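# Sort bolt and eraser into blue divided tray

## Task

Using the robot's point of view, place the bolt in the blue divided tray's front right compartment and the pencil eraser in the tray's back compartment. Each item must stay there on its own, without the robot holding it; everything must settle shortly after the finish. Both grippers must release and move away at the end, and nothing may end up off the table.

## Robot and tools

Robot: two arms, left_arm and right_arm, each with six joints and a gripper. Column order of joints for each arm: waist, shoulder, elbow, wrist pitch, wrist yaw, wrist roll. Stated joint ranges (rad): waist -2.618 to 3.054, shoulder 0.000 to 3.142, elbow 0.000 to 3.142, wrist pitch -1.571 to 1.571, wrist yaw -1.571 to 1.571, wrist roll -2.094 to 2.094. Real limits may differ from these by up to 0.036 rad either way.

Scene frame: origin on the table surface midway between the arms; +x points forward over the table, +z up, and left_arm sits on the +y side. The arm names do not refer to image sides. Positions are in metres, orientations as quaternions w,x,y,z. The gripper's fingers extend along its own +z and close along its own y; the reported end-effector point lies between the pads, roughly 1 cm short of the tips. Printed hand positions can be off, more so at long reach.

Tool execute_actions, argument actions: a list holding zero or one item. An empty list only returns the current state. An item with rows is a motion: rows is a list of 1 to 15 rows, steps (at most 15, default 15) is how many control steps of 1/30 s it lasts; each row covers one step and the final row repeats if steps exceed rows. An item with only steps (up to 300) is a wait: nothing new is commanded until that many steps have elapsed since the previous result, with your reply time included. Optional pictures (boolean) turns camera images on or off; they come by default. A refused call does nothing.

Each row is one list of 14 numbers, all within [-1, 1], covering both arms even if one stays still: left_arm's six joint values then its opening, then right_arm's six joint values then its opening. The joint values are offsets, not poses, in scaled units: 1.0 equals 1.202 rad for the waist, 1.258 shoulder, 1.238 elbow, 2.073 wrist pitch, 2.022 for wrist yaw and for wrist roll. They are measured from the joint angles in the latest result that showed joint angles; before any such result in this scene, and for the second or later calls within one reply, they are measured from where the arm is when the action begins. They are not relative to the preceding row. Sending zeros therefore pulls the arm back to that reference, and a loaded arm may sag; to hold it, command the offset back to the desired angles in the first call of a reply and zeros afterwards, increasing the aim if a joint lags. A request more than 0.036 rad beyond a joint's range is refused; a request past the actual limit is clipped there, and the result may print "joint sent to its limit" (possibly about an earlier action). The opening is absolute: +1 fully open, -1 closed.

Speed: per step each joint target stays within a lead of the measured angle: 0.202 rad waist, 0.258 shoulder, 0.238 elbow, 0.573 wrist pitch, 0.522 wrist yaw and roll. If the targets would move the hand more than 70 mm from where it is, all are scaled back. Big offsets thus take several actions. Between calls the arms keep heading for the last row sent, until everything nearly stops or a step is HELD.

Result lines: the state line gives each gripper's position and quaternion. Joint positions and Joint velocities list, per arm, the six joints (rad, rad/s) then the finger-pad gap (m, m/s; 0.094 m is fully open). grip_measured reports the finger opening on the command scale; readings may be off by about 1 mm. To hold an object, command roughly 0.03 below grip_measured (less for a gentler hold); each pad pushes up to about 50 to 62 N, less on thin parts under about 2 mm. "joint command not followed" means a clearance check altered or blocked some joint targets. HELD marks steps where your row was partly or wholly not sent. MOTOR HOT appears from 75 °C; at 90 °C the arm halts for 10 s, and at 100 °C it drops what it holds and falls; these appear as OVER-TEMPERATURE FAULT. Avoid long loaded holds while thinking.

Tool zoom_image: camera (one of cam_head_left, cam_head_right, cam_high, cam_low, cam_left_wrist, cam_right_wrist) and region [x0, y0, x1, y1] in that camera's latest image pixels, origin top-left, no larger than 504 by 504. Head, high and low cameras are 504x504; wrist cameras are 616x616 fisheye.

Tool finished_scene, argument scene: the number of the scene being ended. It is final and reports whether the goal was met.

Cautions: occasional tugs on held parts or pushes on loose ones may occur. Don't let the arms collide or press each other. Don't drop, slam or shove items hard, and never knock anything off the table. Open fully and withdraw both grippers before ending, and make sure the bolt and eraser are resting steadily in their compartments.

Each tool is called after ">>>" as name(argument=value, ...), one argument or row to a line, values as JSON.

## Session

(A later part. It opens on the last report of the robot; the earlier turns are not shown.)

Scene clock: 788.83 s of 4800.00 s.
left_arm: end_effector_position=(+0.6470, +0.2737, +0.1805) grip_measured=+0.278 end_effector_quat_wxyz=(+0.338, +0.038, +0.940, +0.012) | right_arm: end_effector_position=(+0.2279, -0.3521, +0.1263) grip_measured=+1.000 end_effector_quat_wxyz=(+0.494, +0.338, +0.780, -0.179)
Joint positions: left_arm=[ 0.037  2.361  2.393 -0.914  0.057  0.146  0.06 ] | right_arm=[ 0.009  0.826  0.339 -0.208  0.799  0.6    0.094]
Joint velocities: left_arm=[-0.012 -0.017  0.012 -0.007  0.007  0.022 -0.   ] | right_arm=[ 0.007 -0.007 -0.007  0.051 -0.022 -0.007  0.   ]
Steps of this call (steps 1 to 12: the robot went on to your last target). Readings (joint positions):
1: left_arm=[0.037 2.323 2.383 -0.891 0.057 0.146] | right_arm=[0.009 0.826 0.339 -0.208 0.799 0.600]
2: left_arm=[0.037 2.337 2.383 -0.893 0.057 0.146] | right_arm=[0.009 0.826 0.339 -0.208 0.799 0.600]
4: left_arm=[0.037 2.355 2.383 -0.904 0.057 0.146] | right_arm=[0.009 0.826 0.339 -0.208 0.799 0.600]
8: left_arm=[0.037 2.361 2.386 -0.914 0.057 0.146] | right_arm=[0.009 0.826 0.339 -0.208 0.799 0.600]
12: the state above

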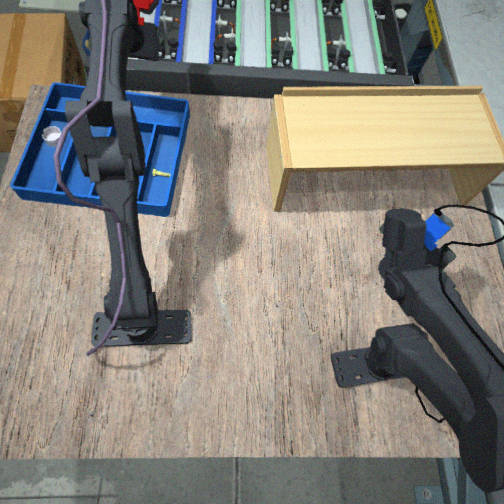

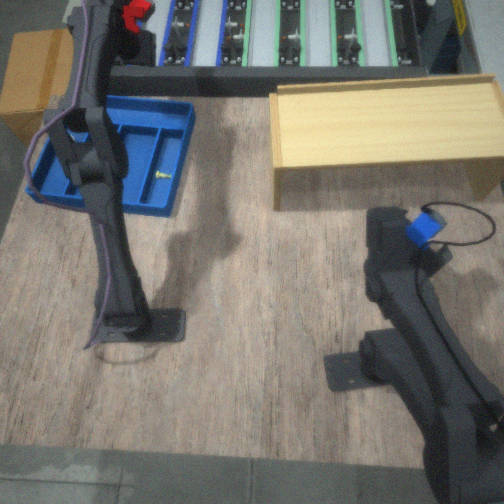

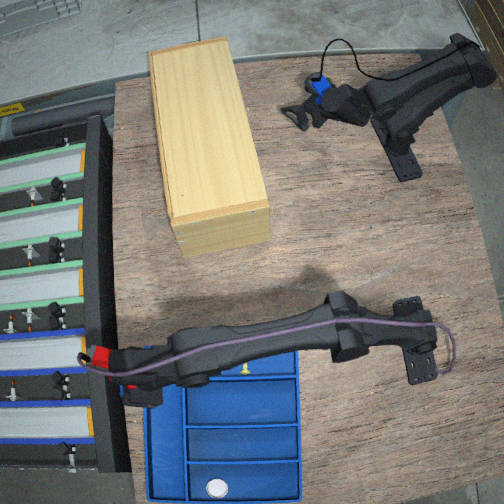

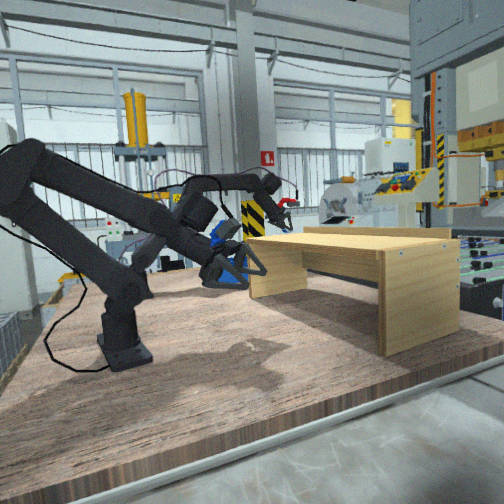

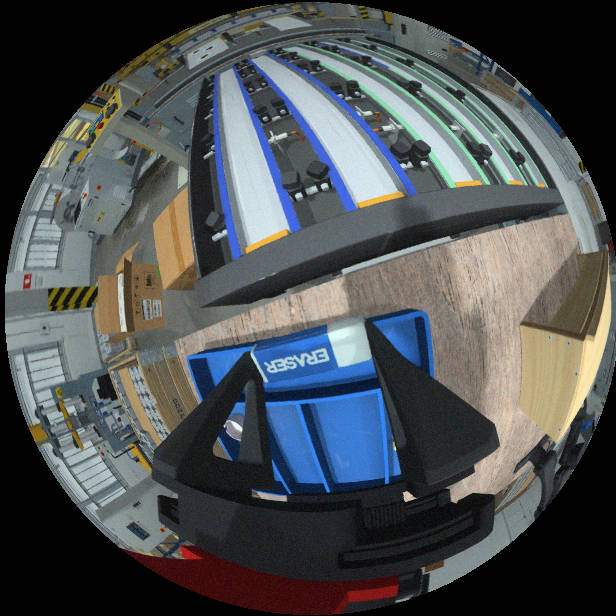

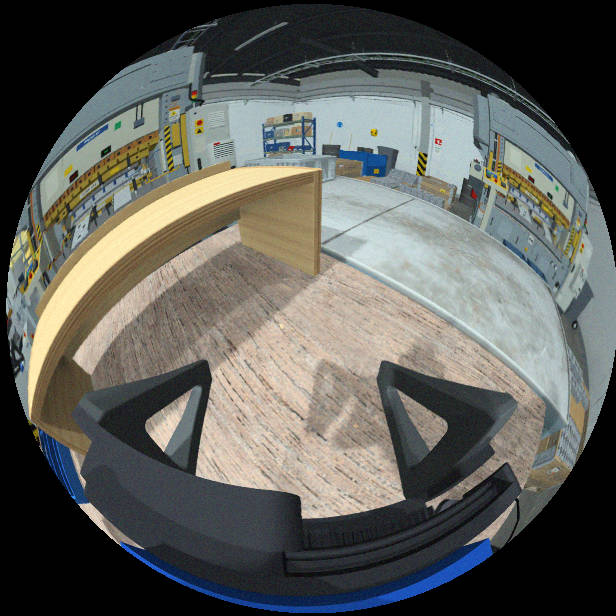

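>>> execute_actions(
  actions=[
    {"rows": [[0.0013,-0.0101,0.0138,-0.0032,0.0019,0.0013,0.26, 0,0,0,0,0,0,1],[0.0039,-0.0083,0.0044,-0.0095,0.0058,0.0038,0.255, 0,0,0,0,0,0,1],[0.0073,-0.0055,-0.0106,-0.0180,0.0109,0.0072,0.25, 0,0,0,0,0,0,1],[0.0112,-0.0020,-0.0293,-0.0275,0.0167,0.0111,0.25, 0,0,0,0,0,0,1],[0.0151,0.0018,-0.0499,-0.0370,0.0225,0.0149,0.25, 0,0,0,0,0,0,1],[0.0184,0.0060,-0.0724,-0.0449,0.0273,0.0181,0.25, 0,0,0,0,0,0,1],[0.0205,0.0102,-0.0949,-0.0502,0.0305,0.0202,0.25, 0,0,0,0,0,0,1],[0.0216,0.0141,-0.1155,-0.0528,0.0321,0.0213,0.25, 0,0,0,0,0,0,1],[0.0216,0.0176,-0.1343,-0.0528,0.0321,0.0213,0.25, 0,0,0,0,0,0,1],[0.0216,0.0203,-0.1493,-0.0528,0.0321,0.0213,0.25, 0,0,0,0,0,0,1],[0.0216,0.0224,-0.1605,-0.0528,0.0321,0.0213,0.25, 0,0,0,0,0,0,1],[0.0216,0.0235,-0.1661,-0.0528,0.0321,0.0213,0.25, 0,0,0,0,0,0,1],[0.0216,0.0238,-0.1680,-0.0528,0.0321,0.0213,0.25, 0,0,0,0,0,0,1]], "steps": 15},
  ],
  pictures=false,
)

>>> execute_actions(
  actions=[
    {"steps": 12},
  ],
)

Scene clock: 864.23 s of 4800.00 s.
left_arm: end_effector_position=(+0.5929, +0.2722, +0.0773) grip_measured=+0.266 end_effector_quat_wxyz=(+0.187, +0.045, +0.981, -0.025) | right_arm: end_effector_position=(+0.2279, -0.3521, +0.1263) grip_measured=+1.000 end_effector_quat_wxyz=(+0.494, +0.338, +0.780, -0.179)
Joint positions: left_arm=[ 0.058  2.394  2.195 -1.006  0.104  0.179  0.059] | right_arm=[ 0.009  0.826  0.339 -0.208  0.799  0.6    0.094]
Joint velocities: left_arm=[ 0.002  0.183 -0.183 -0.198 -0.037  0.022  0.001] | right_arm=[-0.007 -0.007 -0.002  0.081 -0.051  0.007  0.   ]
Steps of this call (steps 1 to 30: the robot went on to your last target; steps 31 to 90: nothing new was sent; then 71.90 s passed at rest; steps 91 to 105: all 15 steps of this action). Readings (joint positions):
91: left_arm=[0.037 2.361 2.393 -0.914 0.057 0.146] | right_arm=[0.009 0.826 0.339 -0.208 0.799 0.600]
92: left_arm=[0.037 2.361 2.393 -0.914 0.058 0.146] | right_arm=[0.009 0.826 0.339 -0.208 0.799 0.600]
94: left_arm=[0.037 2.361 2.390 -0.919 0.063 0.150] | right_arm=[0.009 0.826 0.339 -0.208 0.799 0.600]
98: left_arm=[0.045 2.357 2.325 -0.940 0.089 0.166] | right_arm=[0.009 0.826 0.339 -0.208 0.799 0.600]
105: the state above

Scene clock: 864.63 s of 4800.00 s.
left_arm: end_effector_position=(+0.5881, +0.2706, +0.0706) grip_measured=+0.266 end_effector_quat_wxyz=(+0.174, +0.047, +0.983, -0.029) | right_arm: end_effector_position=(+0.2279, -0.3521, +0.1263) grip_measured=+1.000 end_effector_quat_wxyz=(+0.494, +0.338, +0.780, -0.179)
Joint positions: left_arm=[ 0.058  2.4    2.188 -1.02   0.109  0.182  0.059] | right_arm=[ 0.009  0.826  0.339 -0.208  0.799  0.6    0.094]
Joint velocities: left_arm=[-0.022  0.012 -0.002  0.007  0.007  0.037  0.   ] | right_arm=[-0.007  0.002  0.002  0.007  0.051 -0.037  0.   ]
Steps of this call (steps 1 to 12: the robot went on to your last target). Readings (joint positions):
1: left_arm=[0.058 2.399 2.190 -1.012 0.104 0.180] | right_arm=[0.009 0.826 0.339 -0.208 0.799 0.600]
2: left_arm=[0.058 2.402 2.188 -1.017 0.105 0.180] | right_arm=[0.009 0.826 0.339 -0.208 0.799 0.600]
4: left_arm=[0.058 2.402 2.188 -1.021 0.107 0.181] | right_arm=[0.009 0.826 0.339 -0.208 0.799 0.600]
8: left_arm=[0.058 2.400 2.188 -1.020 0.109 0.182] | right_arm=[0.009 0.826 0.339 -0.208 0.799 0.600]
12: the state above

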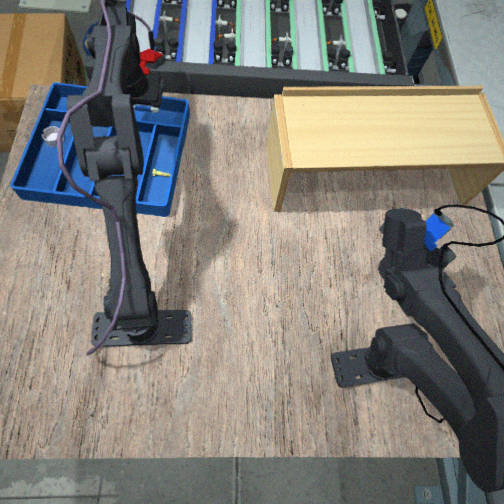

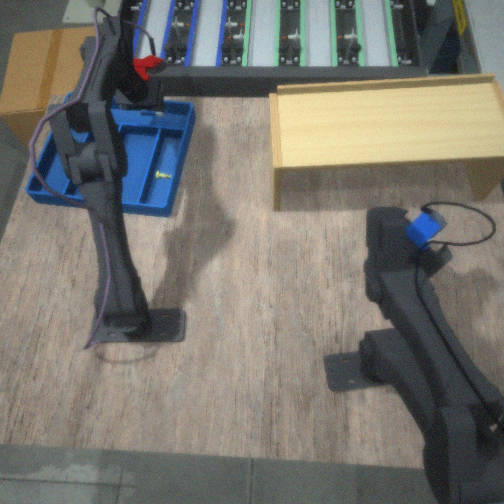

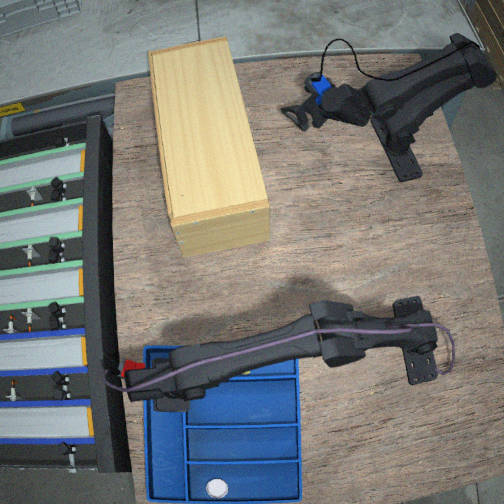

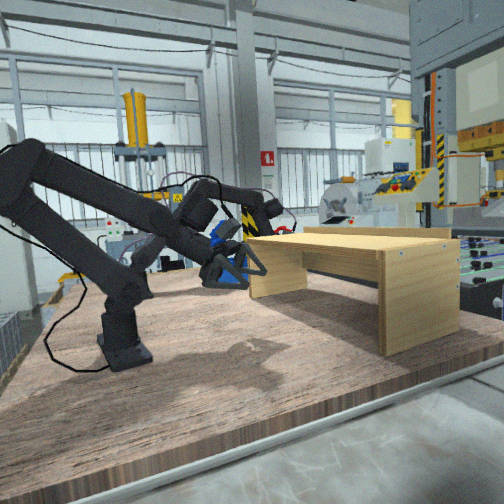

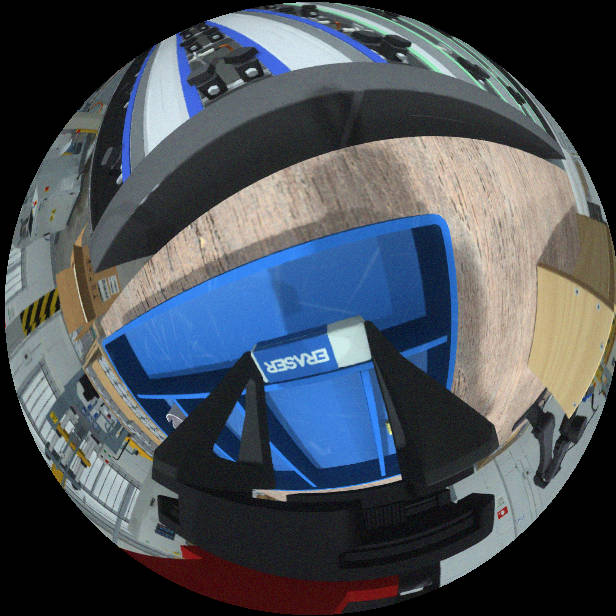

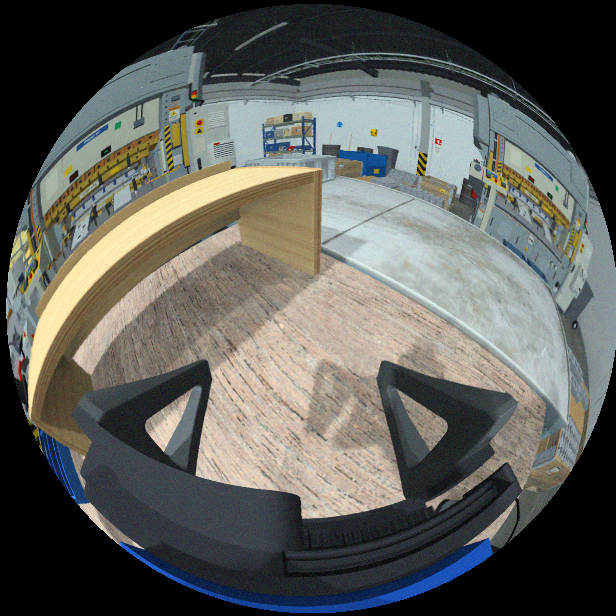

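>>> execute_actions(
  actions=[],
)

Scene clock: 879.73 s of 4800.00 s.
left_arm: end_effector_position=(+0.5881, +0.2706, +0.0706) grip_measured=+0.266 end_effector_quat_wxyz=(+0.174, +0.047, +0.983, -0.029) | right_arm: end_effector_position=(+0.2279, -0.3521, +0.1263) grip_measured=+1.000 end_effector_quat_wxyz=(+0.494, +0.338, +0.780, -0.179)
Joint positions: left_arm=[ 0.058  2.4    2.188 -1.02   0.11   0.182  0.059] | right_arm=[ 0.009  0.826  0.339 -0.208  0.799  0.6    0.094]
Joint velocities: left_arm=[-0.017 -0.012  0.007  0.022  0.007  0.007  0.   ] | right_arm=[-0.007 -0.002 -0.017  0.051 -0.007 -0.051  0.   ]
Steps of this call (steps 1 to 30: the robot went on to your last target; steps 31 to 90: nothing new was sent; then 12.10 s passed at rest). Readings (joint positions):
1: left_arm=[0.058 2.400 2.188 -1.020 0.109 0.182] | right_arm=[0.009 0.826 0.339 -0.208 0.799 0.600]
2: left_arm=[0.058 2.400 2.188 -1.020 0.109 0.182] | right_arm=[0.009 0.826 0.339 -0.208 0.799 0.600]
4: left_arm=[0.058 2.400 2.188 -1.020 0.110 0.182] | right_arm=[0.009 0.826 0.339 -0.208 0.799 0.600]
8: left_arm=[0.058 2.400 2.188 -1.020 0.110 0.182] | right_arm=[0.009 0.826 0.339 -0.208 0.799 0.600]
90: the state above
All arms were judged still, so your last target was given up. Only a new action makes them travel on or press farther. Fingers that are still opening or closing keep moving.

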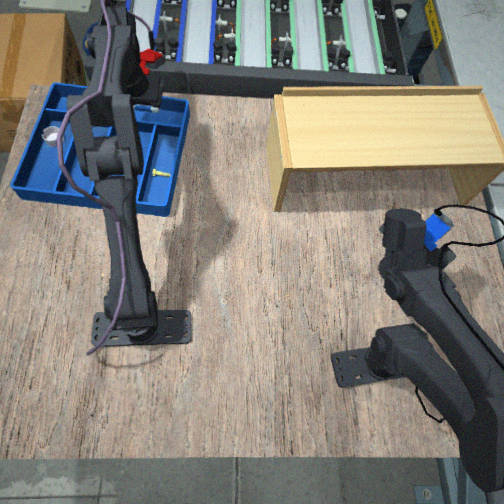

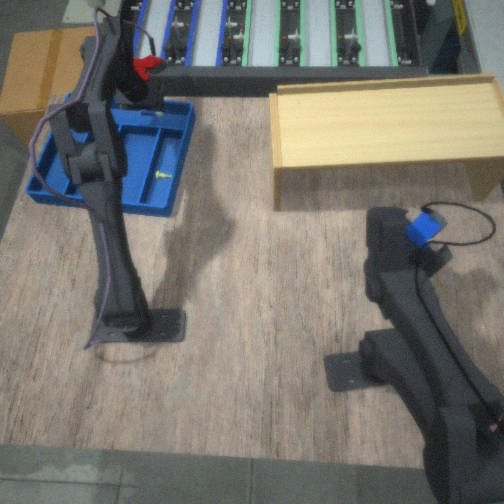

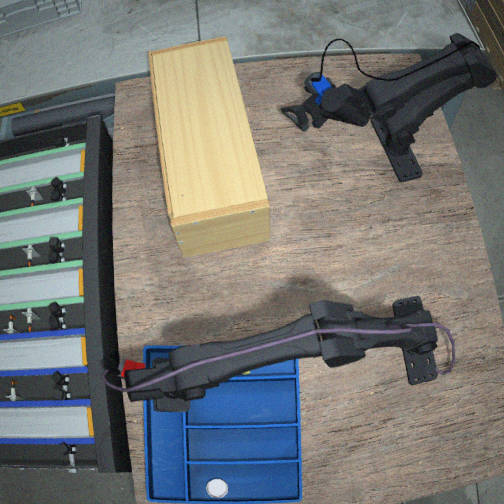

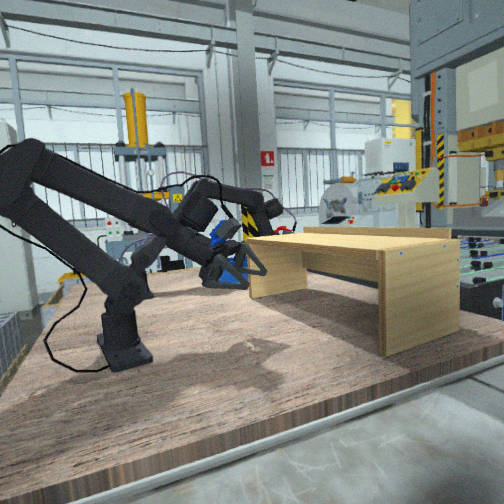

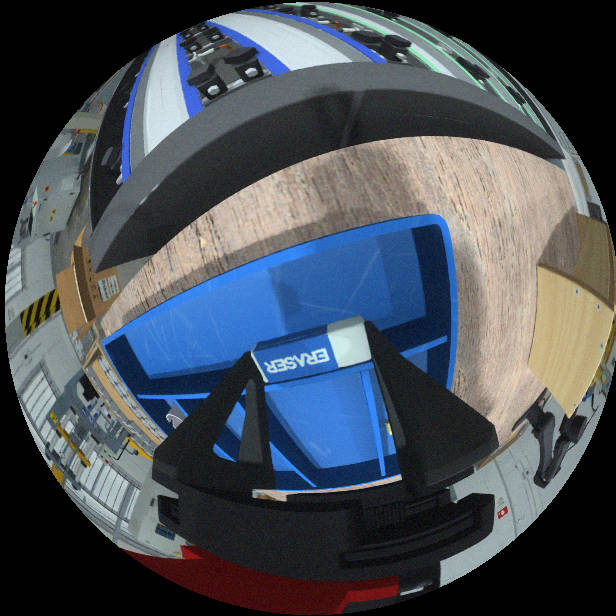

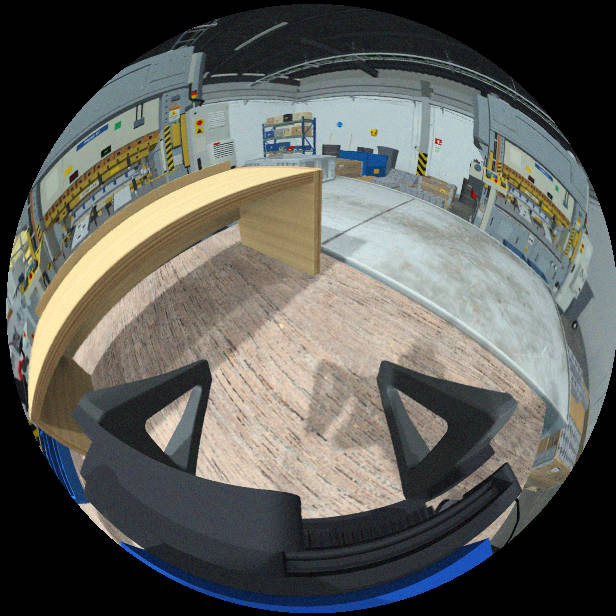

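>>> zoom_image(
  camera="cam_left_wrist",
  region=[80, 190, 500, 500],
)

>>> zoom_image(
  camera="cam_high",
  region=[100, 320, 320, 504],
)

>>> zoom_image(
  camera="cam_head_right",
  region=[20, 40, 220, 230],
)

Region (80, 190, 500, 500) of cam_left_wrist's 616x616 image, scaled by 1.200, with more detail than that image has; it fills the top 372 rows of this view, and the rest is white.

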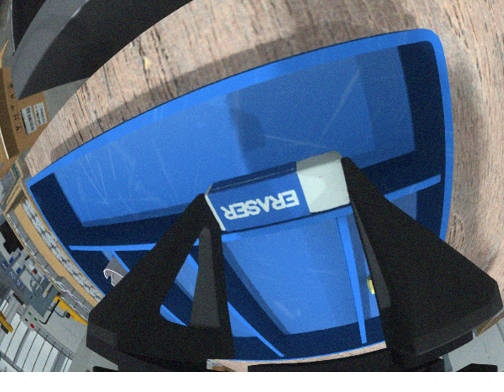

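Region (100, 320, 320, 504) of cam_high's 504x504 image, scaled by 2.291, with more detail than that image has; it fills the top 422 rows of this view, and the rest is white.

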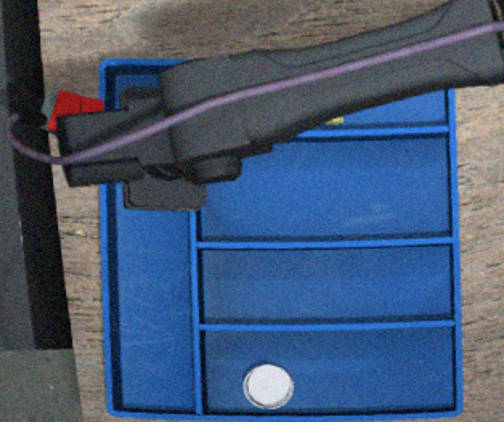

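Region (20, 40, 220, 230) of cam_head_right's 504x504 image, scaled by 2.520, with more detail than that image has; it fills the top 479 rows of this view, and the rest is white.

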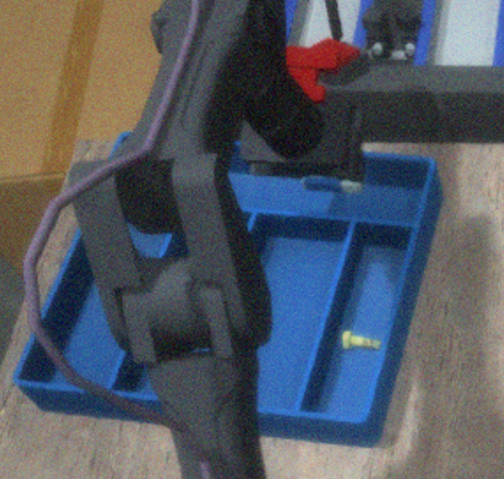

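>>> execute_actions(
  actions=[
    {"rows": [[0.004,-0.0072,0,0.0098,0.001,0,0.25,0,0,0,0,0,0,1],[0.004,-0.0072,-0.005,0.0197,0.001,0,0.25,0,0,0,0,0,0,1],[0.004,-0.0072,-0.0132,0.0295,0.001,0,0.25,0,0,0,0,0,0,1],[0.004,-0.0072,-0.0248,0.0394,0.001,0,0.25,0,0,0,0,0,0,1],[0.004,-0.0072,-0.038,0.0492,0.001,0,0.25,0,0,0,0,0,0,1],[0.004,-0.0072,-0.0529,0.059,0.001,0,0.25,0,0,0,0,0,0,1],[0.004,-0.0072,-0.0677,0.0689,0.001,0,0.25,0,0,0,0,0,0,1],[0.004,-0.0072,-0.0826,0.0777,0.001,0,0.25,0,0,0,0,0,0,1],[0.004,-0.0072,-0.0975,0.0856,0.001,0,0.25,0,0,0,0,0,0,1],[0.004,-0.0072,-0.1123,0.0915,0.001,0,0.25,0,0,0,0,0,0,1],[0.004,-0.0072,-0.1256,0.0954,0.001,0,0.25,0,0,0,0,0,0,1],[0.004,-0.0072,-0.1388,0.0984,0.001,0,0.25,0,0,0,0,0,0,1],[0.004,-0.0072,-0.1487,0.0984,0.001,0,0.25,0,0,0,0,0,0,1],[0.004,-0.0072,-0.1586,0.0984,0.001,0,0.25,0,0,0,0,0,0,1],[0.004,-0.0072,-0.1652,0.0984,0.001,0,0.25,0,0,0,0,0,0,1]], "steps": 15},
  ],
  pictures=false,
)

>>> execute_actions(
  actions=[
    {"steps": 14},
  ],
)

Scene clock: 923.83 s of 4800.00 s.
left_arm: end_effector_position=(+0.5867, +0.2704, +0.0307) grip_measured=+0.266 end_effector_quat_wxyz=(+0.178, +0.047, +0.982, -0.029) | right_arm: end_effector_position=(+0.2279, -0.3521, +0.1263) grip_measured=+1.000 end_effector_quat_wxyz=(+0.494, +0.338, +0.780, -0.179)
Joint positions: left_arm=[ 0.058  2.394  2.016 -0.846  0.11   0.182  0.059] | right_arm=[ 0.009  0.826  0.339 -0.208  0.799  0.6    0.094]
Joint velocities: left_arm=[-0.007 -0.012 -0.364  0.051 -0.095  0.051  0.   ] | right_arm=[-0.012 -0.007  0.007 -0.007 -0.095 -0.051  0.   ]
Steps of this call (steps 1 to 90: nothing new was sent; then 40.60 s passed at rest; steps 91 to 105: all 15 steps of this action). Readings (joint positions):
91: left_arm=[0.058 2.400 2.188 -1.019 0.110 0.182] | right_arm=[0.009 0.826 0.339 -0.208 0.799 0.600]
92: left_arm=[0.058 2.400 2.188 -1.015 0.110 0.182] | right_arm=[0.009 0.826 0.339 -0.208 0.799 0.600]
94: left_arm=[0.058 2.400 2.185 -0.996 0.110 0.182] | right_arm=[0.009 0.826 0.339 -0.208 0.799 0.600]
98: left_arm=[0.058 2.395 2.140 -0.925 0.110 0.182] | right_arm=[0.009 0.826 0.339 -0.208 0.799 0.600]
105: the state above

Scene clock: 924.30 s of 4800.00 s.
left_arm: end_effector_position=(+0.5882, +0.2707, +0.0277) grip_measured=+0.266 end_effector_quat_wxyz=(+0.183, +0.048, +0.982, -0.028) | right_arm: end_effector_position=(+0.2279, -0.3521, +0.1263) grip_measured=+1.000 end_effector_quat_wxyz=(+0.494, +0.338, +0.780, -0.179)
Joint positions: left_arm=[ 0.058  2.394  2.001 -0.821  0.109  0.185  0.059] | right_arm=[ 0.009  0.826  0.339 -0.208  0.799  0.6    0.094]
Joint velocities: left_arm=[ 0.002 -0.002 -0.012 -0.081 -0.037 -0.007  0.   ] | right_arm=[-0.007  0.002 -0.017  0.051 -0.095  0.022  0.   ]
Steps of this call (steps 1 to 14: the robot went on to your last target). Readings (joint positions):
1: left_arm=[0.058 2.394 2.006 -0.844 0.110 0.182] | right_arm=[0.009 0.826 0.339 -0.208 0.799 0.600]
2: left_arm=[0.058 2.394 2.001 -0.836 0.109 0.185] | right_arm=[0.009 0.826 0.339 -0.208 0.799 0.600]
4: left_arm=[0.058 2.394 2.001 -0.828 0.109 0.185] | right_arm=[0.009 0.826 0.339 -0.208 0.799 0.600]
8: left_arm=[0.058 2.394 2.001 -0.824 0.109 0.185] | right_arm=[0.009 0.826 0.339 -0.208 0.799 0.600]
14: the state above

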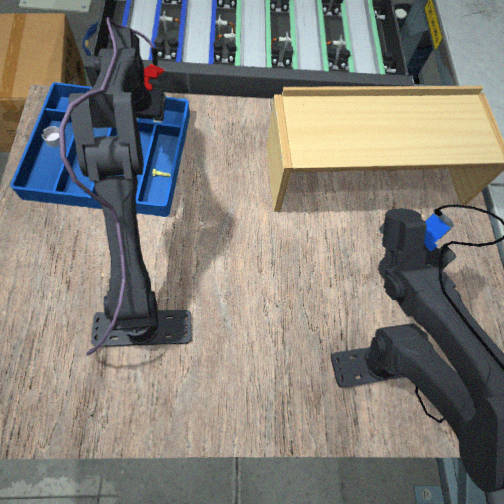

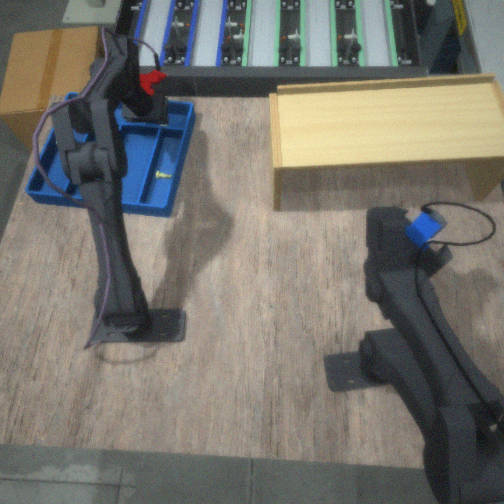

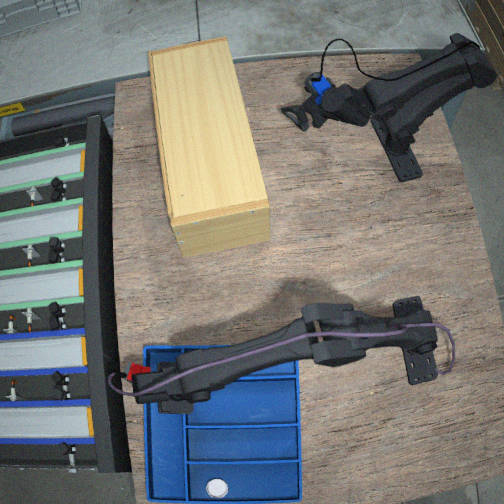

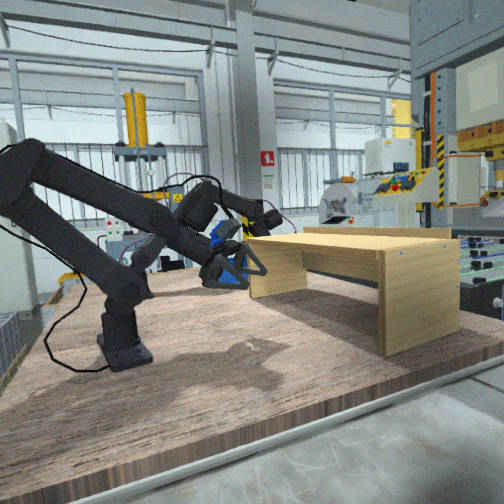

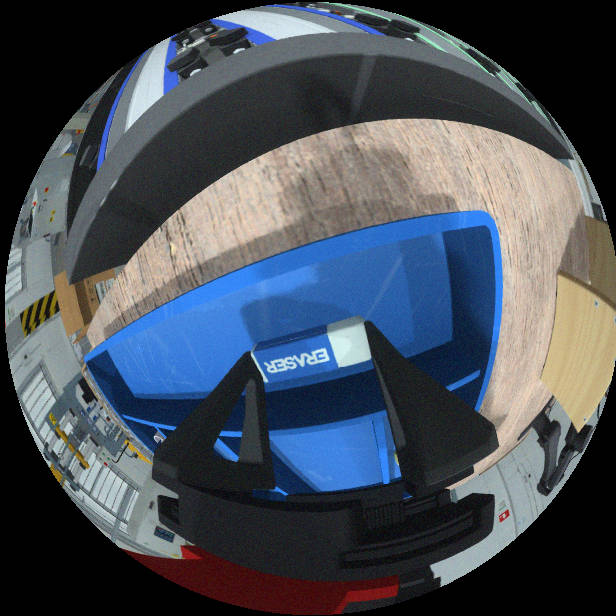

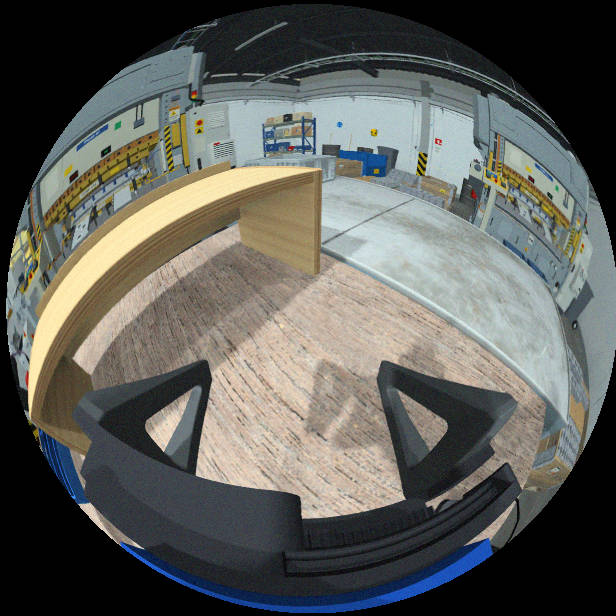

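>>> zoom_image(
  camera="cam_left_wrist",
  region=[200, 260, 500, 480],
)

>>> zoom_image(
  camera="cam_head_right",
  region=[90, 60, 210, 160],
)

Region (200, 260, 500, 480) of cam_left_wrist's 616x616 image, scaled by 1.680, with more detail than that image has; it fills the top 370 rows of this view, and the rest is white.

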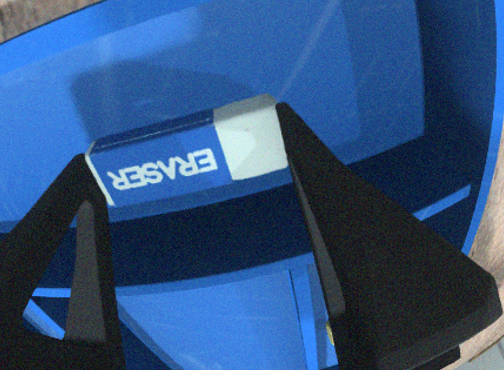

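Region (90, 60, 210, 160) of cam_head_right's 504x504 image, scaled by 4.200, with more detail than that image has.

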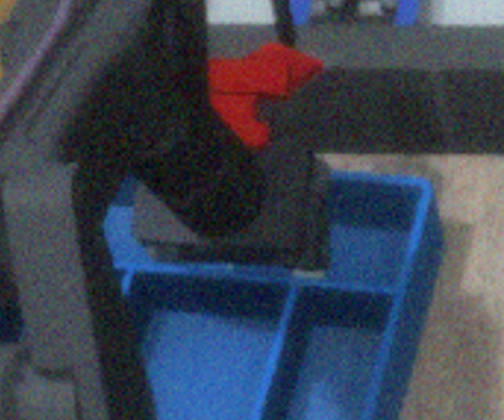

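>>> execute_actions(
  actions=[
    {"rows": [[0.004,-0.0024,0.003,0,0,0,0.32,0,0,0,0,0,0,1],[0.004,-0.0024,0.003,0,0,0,0.40,0,0,0,0,0,0,1],[0.004,-0.0024,0.003,0,0,0,0.48,0,0,0,0,0,0,1],[0.004,-0.0024,0.003,0,0,0,0.55,0,0,0,0,0,0,1]], "steps": 9},
  ],
  pictures=false,
)

>>> execute_actions(
  actions=[
    {"rows": [[0,-0.0119,0.008,0,0,0,0.55,0,0,0,0,0,0,1],[0,-0.0318,0.008,0,0,0,0.55,0,0,0,0,0,0,1],[0,-0.0596,0.008,0,0,0,0.55,0,0,0,0,0,0,1],[0,-0.0914,0.006,0,0,0,0.55,0,0,0,0,0,0,1],[0,-0.1272,-0.004,-0.008,0,0,0.55,0,0,0,0,0,0,1],[0,-0.1653,-0.0162,-0.016,0,0,0.55,0,0,0,0,0,0,1],[0,-0.2035,-0.0363,-0.024,0,0,0.55,0,0,0,0,0,0,1],[0,-0.2417,-0.0646,-0.032,0,0,0.55,0,0,0,0,0,0,1],[0,-0.2798,-0.0969,-0.04,0,0,0.55,0,0,0,0,0,0,1],[0,-0.318,-0.1333,-0.048,0,0,0.55,0,0,0,0,0,0,1],[0,-0.3561,-0.1696,-0.056,0,0,0.55,0,0,0,0,0,0,1],[0,-0.3943,-0.206,-0.064,0,0,0.55,0,0,0,0,0,0,1],[0,-0.4324,-0.2423,-0.072,0,0,0.55,0,0,0,0,0,0,1],[0,-0.4706,-0.2787,-0.08,0,0,0.55,0,0,0,0,0,0,1],[0,-0.5087,-0.315,-0.087,0,0,0.55,0,0,0,0,0,0,1]], "steps": 15},
  ],
  pictures=false,
)

>>> execute_actions(
  actions=[
    {"rows": [[0,-0.1137,-0.101,-0.03,0,0,0.55,0,0,0,0,0,0,1],[0,-0.151,-0.1373,-0.03,0,0,0.55,0,0,0,0,0,0,1],[0,-0.1868,-0.1737,-0.03,0,0,0.55,0,0,0,0,0,0,1],[0,-0.2186,-0.21,-0.03,0,0,0.55,0,0,0,0,0,0,1],[0,-0.2424,-0.2423,-0.03,0,0,0.55,0,0,0,0,0,0,1],[0,-0.2607,-0.2706,-0.03,0,0,0.55,0,0,0,0,0,0,1],[0,-0.2719,-0.2948,-0.03,0,0,0.55,0,0,0,0,0,0,1],[0,-0.2774,-0.315,-0.03,0,0,0.55,0,0,0,0,0,0,1]], "steps": 14},
  ],
)

Scene clock: 1006.33 s of 4800.00 s.
left_arm: end_effector_position=(+0.5882, +0.2707, +0.0277) grip_measured=+0.548 end_effector_quat_wxyz=(+0.183, +0.048, +0.982, -0.028) | right_arm: end_effector_position=(+0.2279, -0.3521, +0.1263) grip_measured=+1.000 end_effector_quat_wxyz=(+0.494, +0.338, +0.780, -0.179)
Joint positions: left_arm=[ 0.058  2.394  2.001 -0.821  0.109  0.185  0.073] | right_arm=[ 0.009  0.826  0.339 -0.208  0.799  0.6    0.094]
Joint velocities: left_arm=[-0.007 -0.012  0.002  0.051 -0.037  0.022 -0.   ] | right_arm=[-0.002 -0.002 -0.002 -0.037 -0.066  0.022  0.   ]
Steps of this call (steps 1 to 30: the robot went on to your last target; steps 31 to 90: nothing new was sent; then 78.73 s passed at rest; steps 91 to 99: all 9 steps of this action). Readings (joint positions):
91: left_arm=[0.058 2.394 2.001 -0.821 0.109 0.185] | right_arm=[0.009 0.826 0.339 -0.208 0.799 0.600]
92: left_arm=[0.058 2.394 2.001 -0.821 0.109 0.185] | right_arm=[0.009 0.826 0.339 -0.208 0.799 0.600]
94: left_arm=[0.058 2.394 2.001 -0.821 0.109 0.185] | right_arm=[0.009 0.826 0.339 -0.208 0.799 0.600]
98: left_arm=[0.058 2.394 2.001 -0.821 0.109 0.185] | right_arm=[0.009 0.826 0.339 -0.208 0.799 0.600]
99: the state above

Scene clock: 1006.83 s of 4800.00 s.
left_arm: end_effector_position=(+0.5113, +0.2624, +0.2100) grip_measured=+0.548 end_effector_quat_wxyz=(+0.299, +0.053, +0.953, -0.009) | right_arm: end_effector_position=(+0.2279, -0.3521, +0.1263) grip_measured=+1.000 end_effector_quat_wxyz=(+0.494, +0.338, +0.780, -0.179)
Joint positions: left_arm=[ 0.058  1.811  1.727 -0.887  0.109  0.185  0.073] | right_arm=[ 0.009  0.826  0.339 -0.208  0.799  0.6    0.094]
Joint velocities: left_arm=[ 0.002 -1.541 -1.214 -0.359  0.022 -0.007 -0.001] | right_arm=[ 0.002  0.002  0.002 -0.051  0.022  0.022  0.   ]
Steps of this call (steps 1 to 15: all 15 steps of this action). Readings (joint positions):
1: left_arm=[0.058 2.394 2.001 -0.821 0.109 0.185] | right_arm=[0.009 0.826 0.339 -0.208 0.799 0.600]
2: left_arm=[0.058 2.392 2.001 -0.821 0.109 0.185] | right_arm=[0.009 0.826 0.339 -0.208 0.799 0.600]
4: left_arm=[0.058 2.375 2.001 -0.825 0.109 0.185] | right_arm=[0.009 0.826 0.339 -0.208 0.799 0.600]
8: left_arm=[0.058 2.240 1.964 -0.839 0.109 0.185] | right_arm=[0.009 0.826 0.339 -0.208 0.799 0.600]
15: the state above

Scene clock: 1007.30 s of 4800.00 s.
left_arm: end_effector_position=(+0.4031, +0.2509, +0.1977) grip_measured=+0.548 end_effector_quat_wxyz=(+0.259, +0.052, +0.964, -0.016) | right_arm: end_effector_position=(+0.2279, -0.3521, +0.1263) grip_measured=+1.000 end_effector_quat_wxyz=(+0.494, +0.338, +0.780, -0.179)
Joint positions: left_arm=[ 0.058  1.461  1.348 -0.944  0.109  0.185  0.073] | right_arm=[ 0.009  0.826  0.339 -0.208  0.799  0.6    0.094]
Joint velocities: left_arm=[ 0.012  0.007 -0.032 -0.095  0.051  0.051 -0.001] | right_arm=[ 0.012 -0.017  0.017 -0.051 -0.022 -0.007  0.   ]
Steps of this call (steps 1 to 14: all 14 steps of this action). Readings (joint positions):
1: left_arm=[0.058 1.757 1.687 -0.897 0.109 0.185] | right_arm=[0.009 0.826 0.339 -0.208 0.799 0.600]
2: left_arm=[0.058 1.707 1.646 -0.904 0.109 0.185] | right_arm=[0.009 0.826 0.339 -0.208 0.799 0.600]
4: left_arm=[0.058 1.611 1.564 -0.909 0.109 0.185] | right_arm=[0.009 0.826 0.339 -0.208 0.799 0.600]
8: left_arm=[0.058 1.472 1.418 -0.922 0.109 0.185] | right_arm=[0.009 0.826 0.339 -0.208 0.799 0.600]
14: the state above

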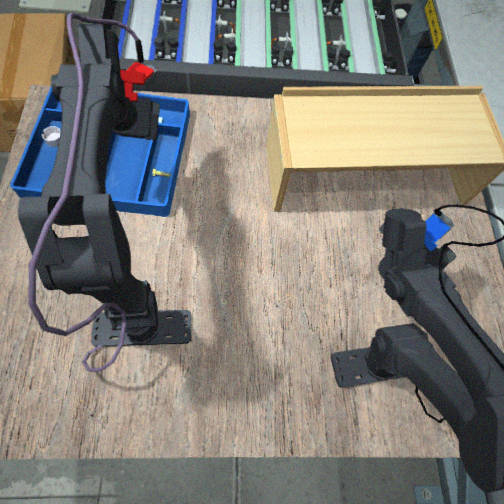

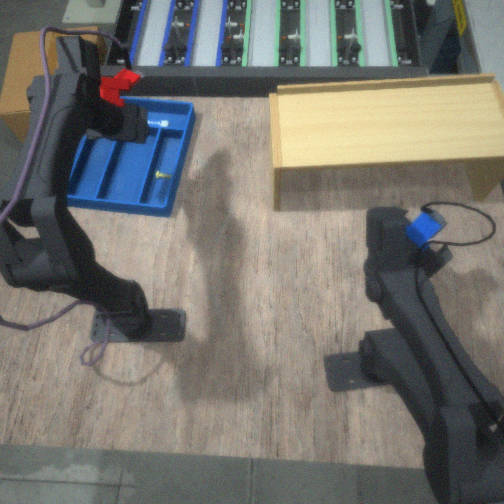

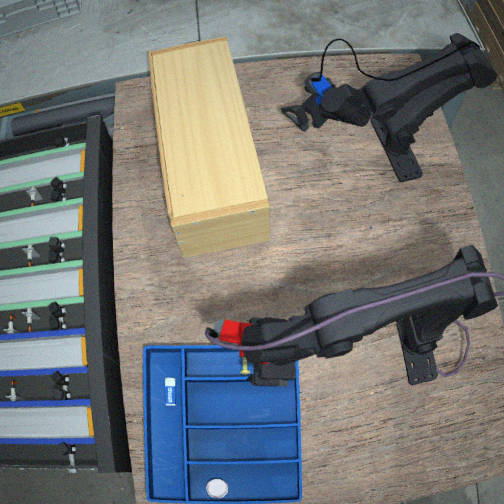

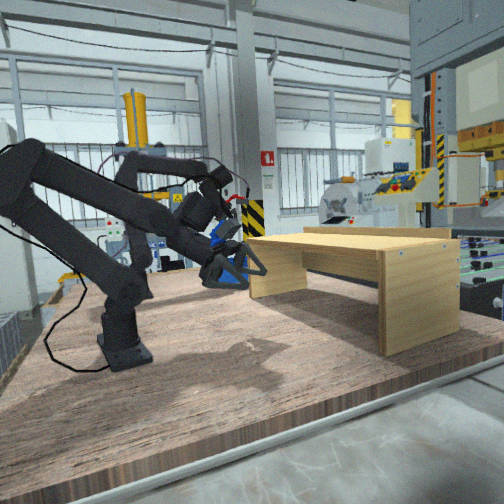

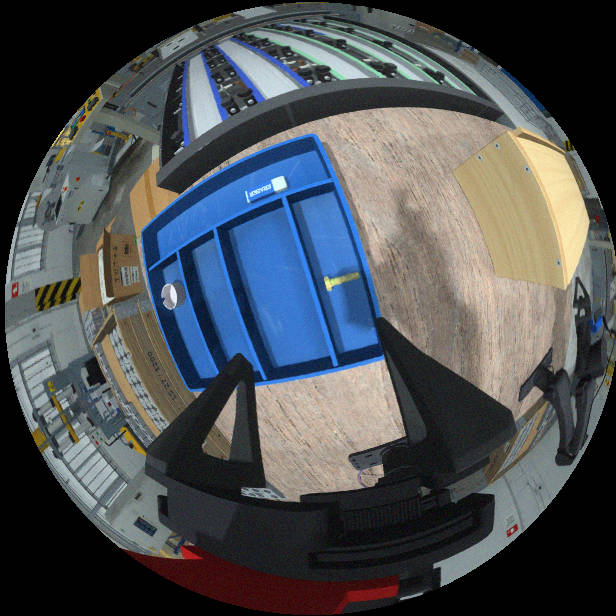

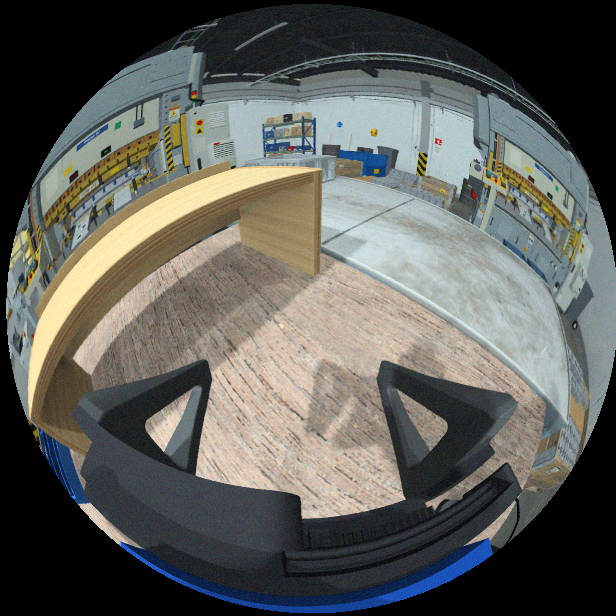

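The eraser is in the back compartment and the bolt is in the front-right one. The gripper is about 15 cm above the tray rim and at rest.

>>> finished_scene(
  scene=2,
)

The scene is finished: the task was done.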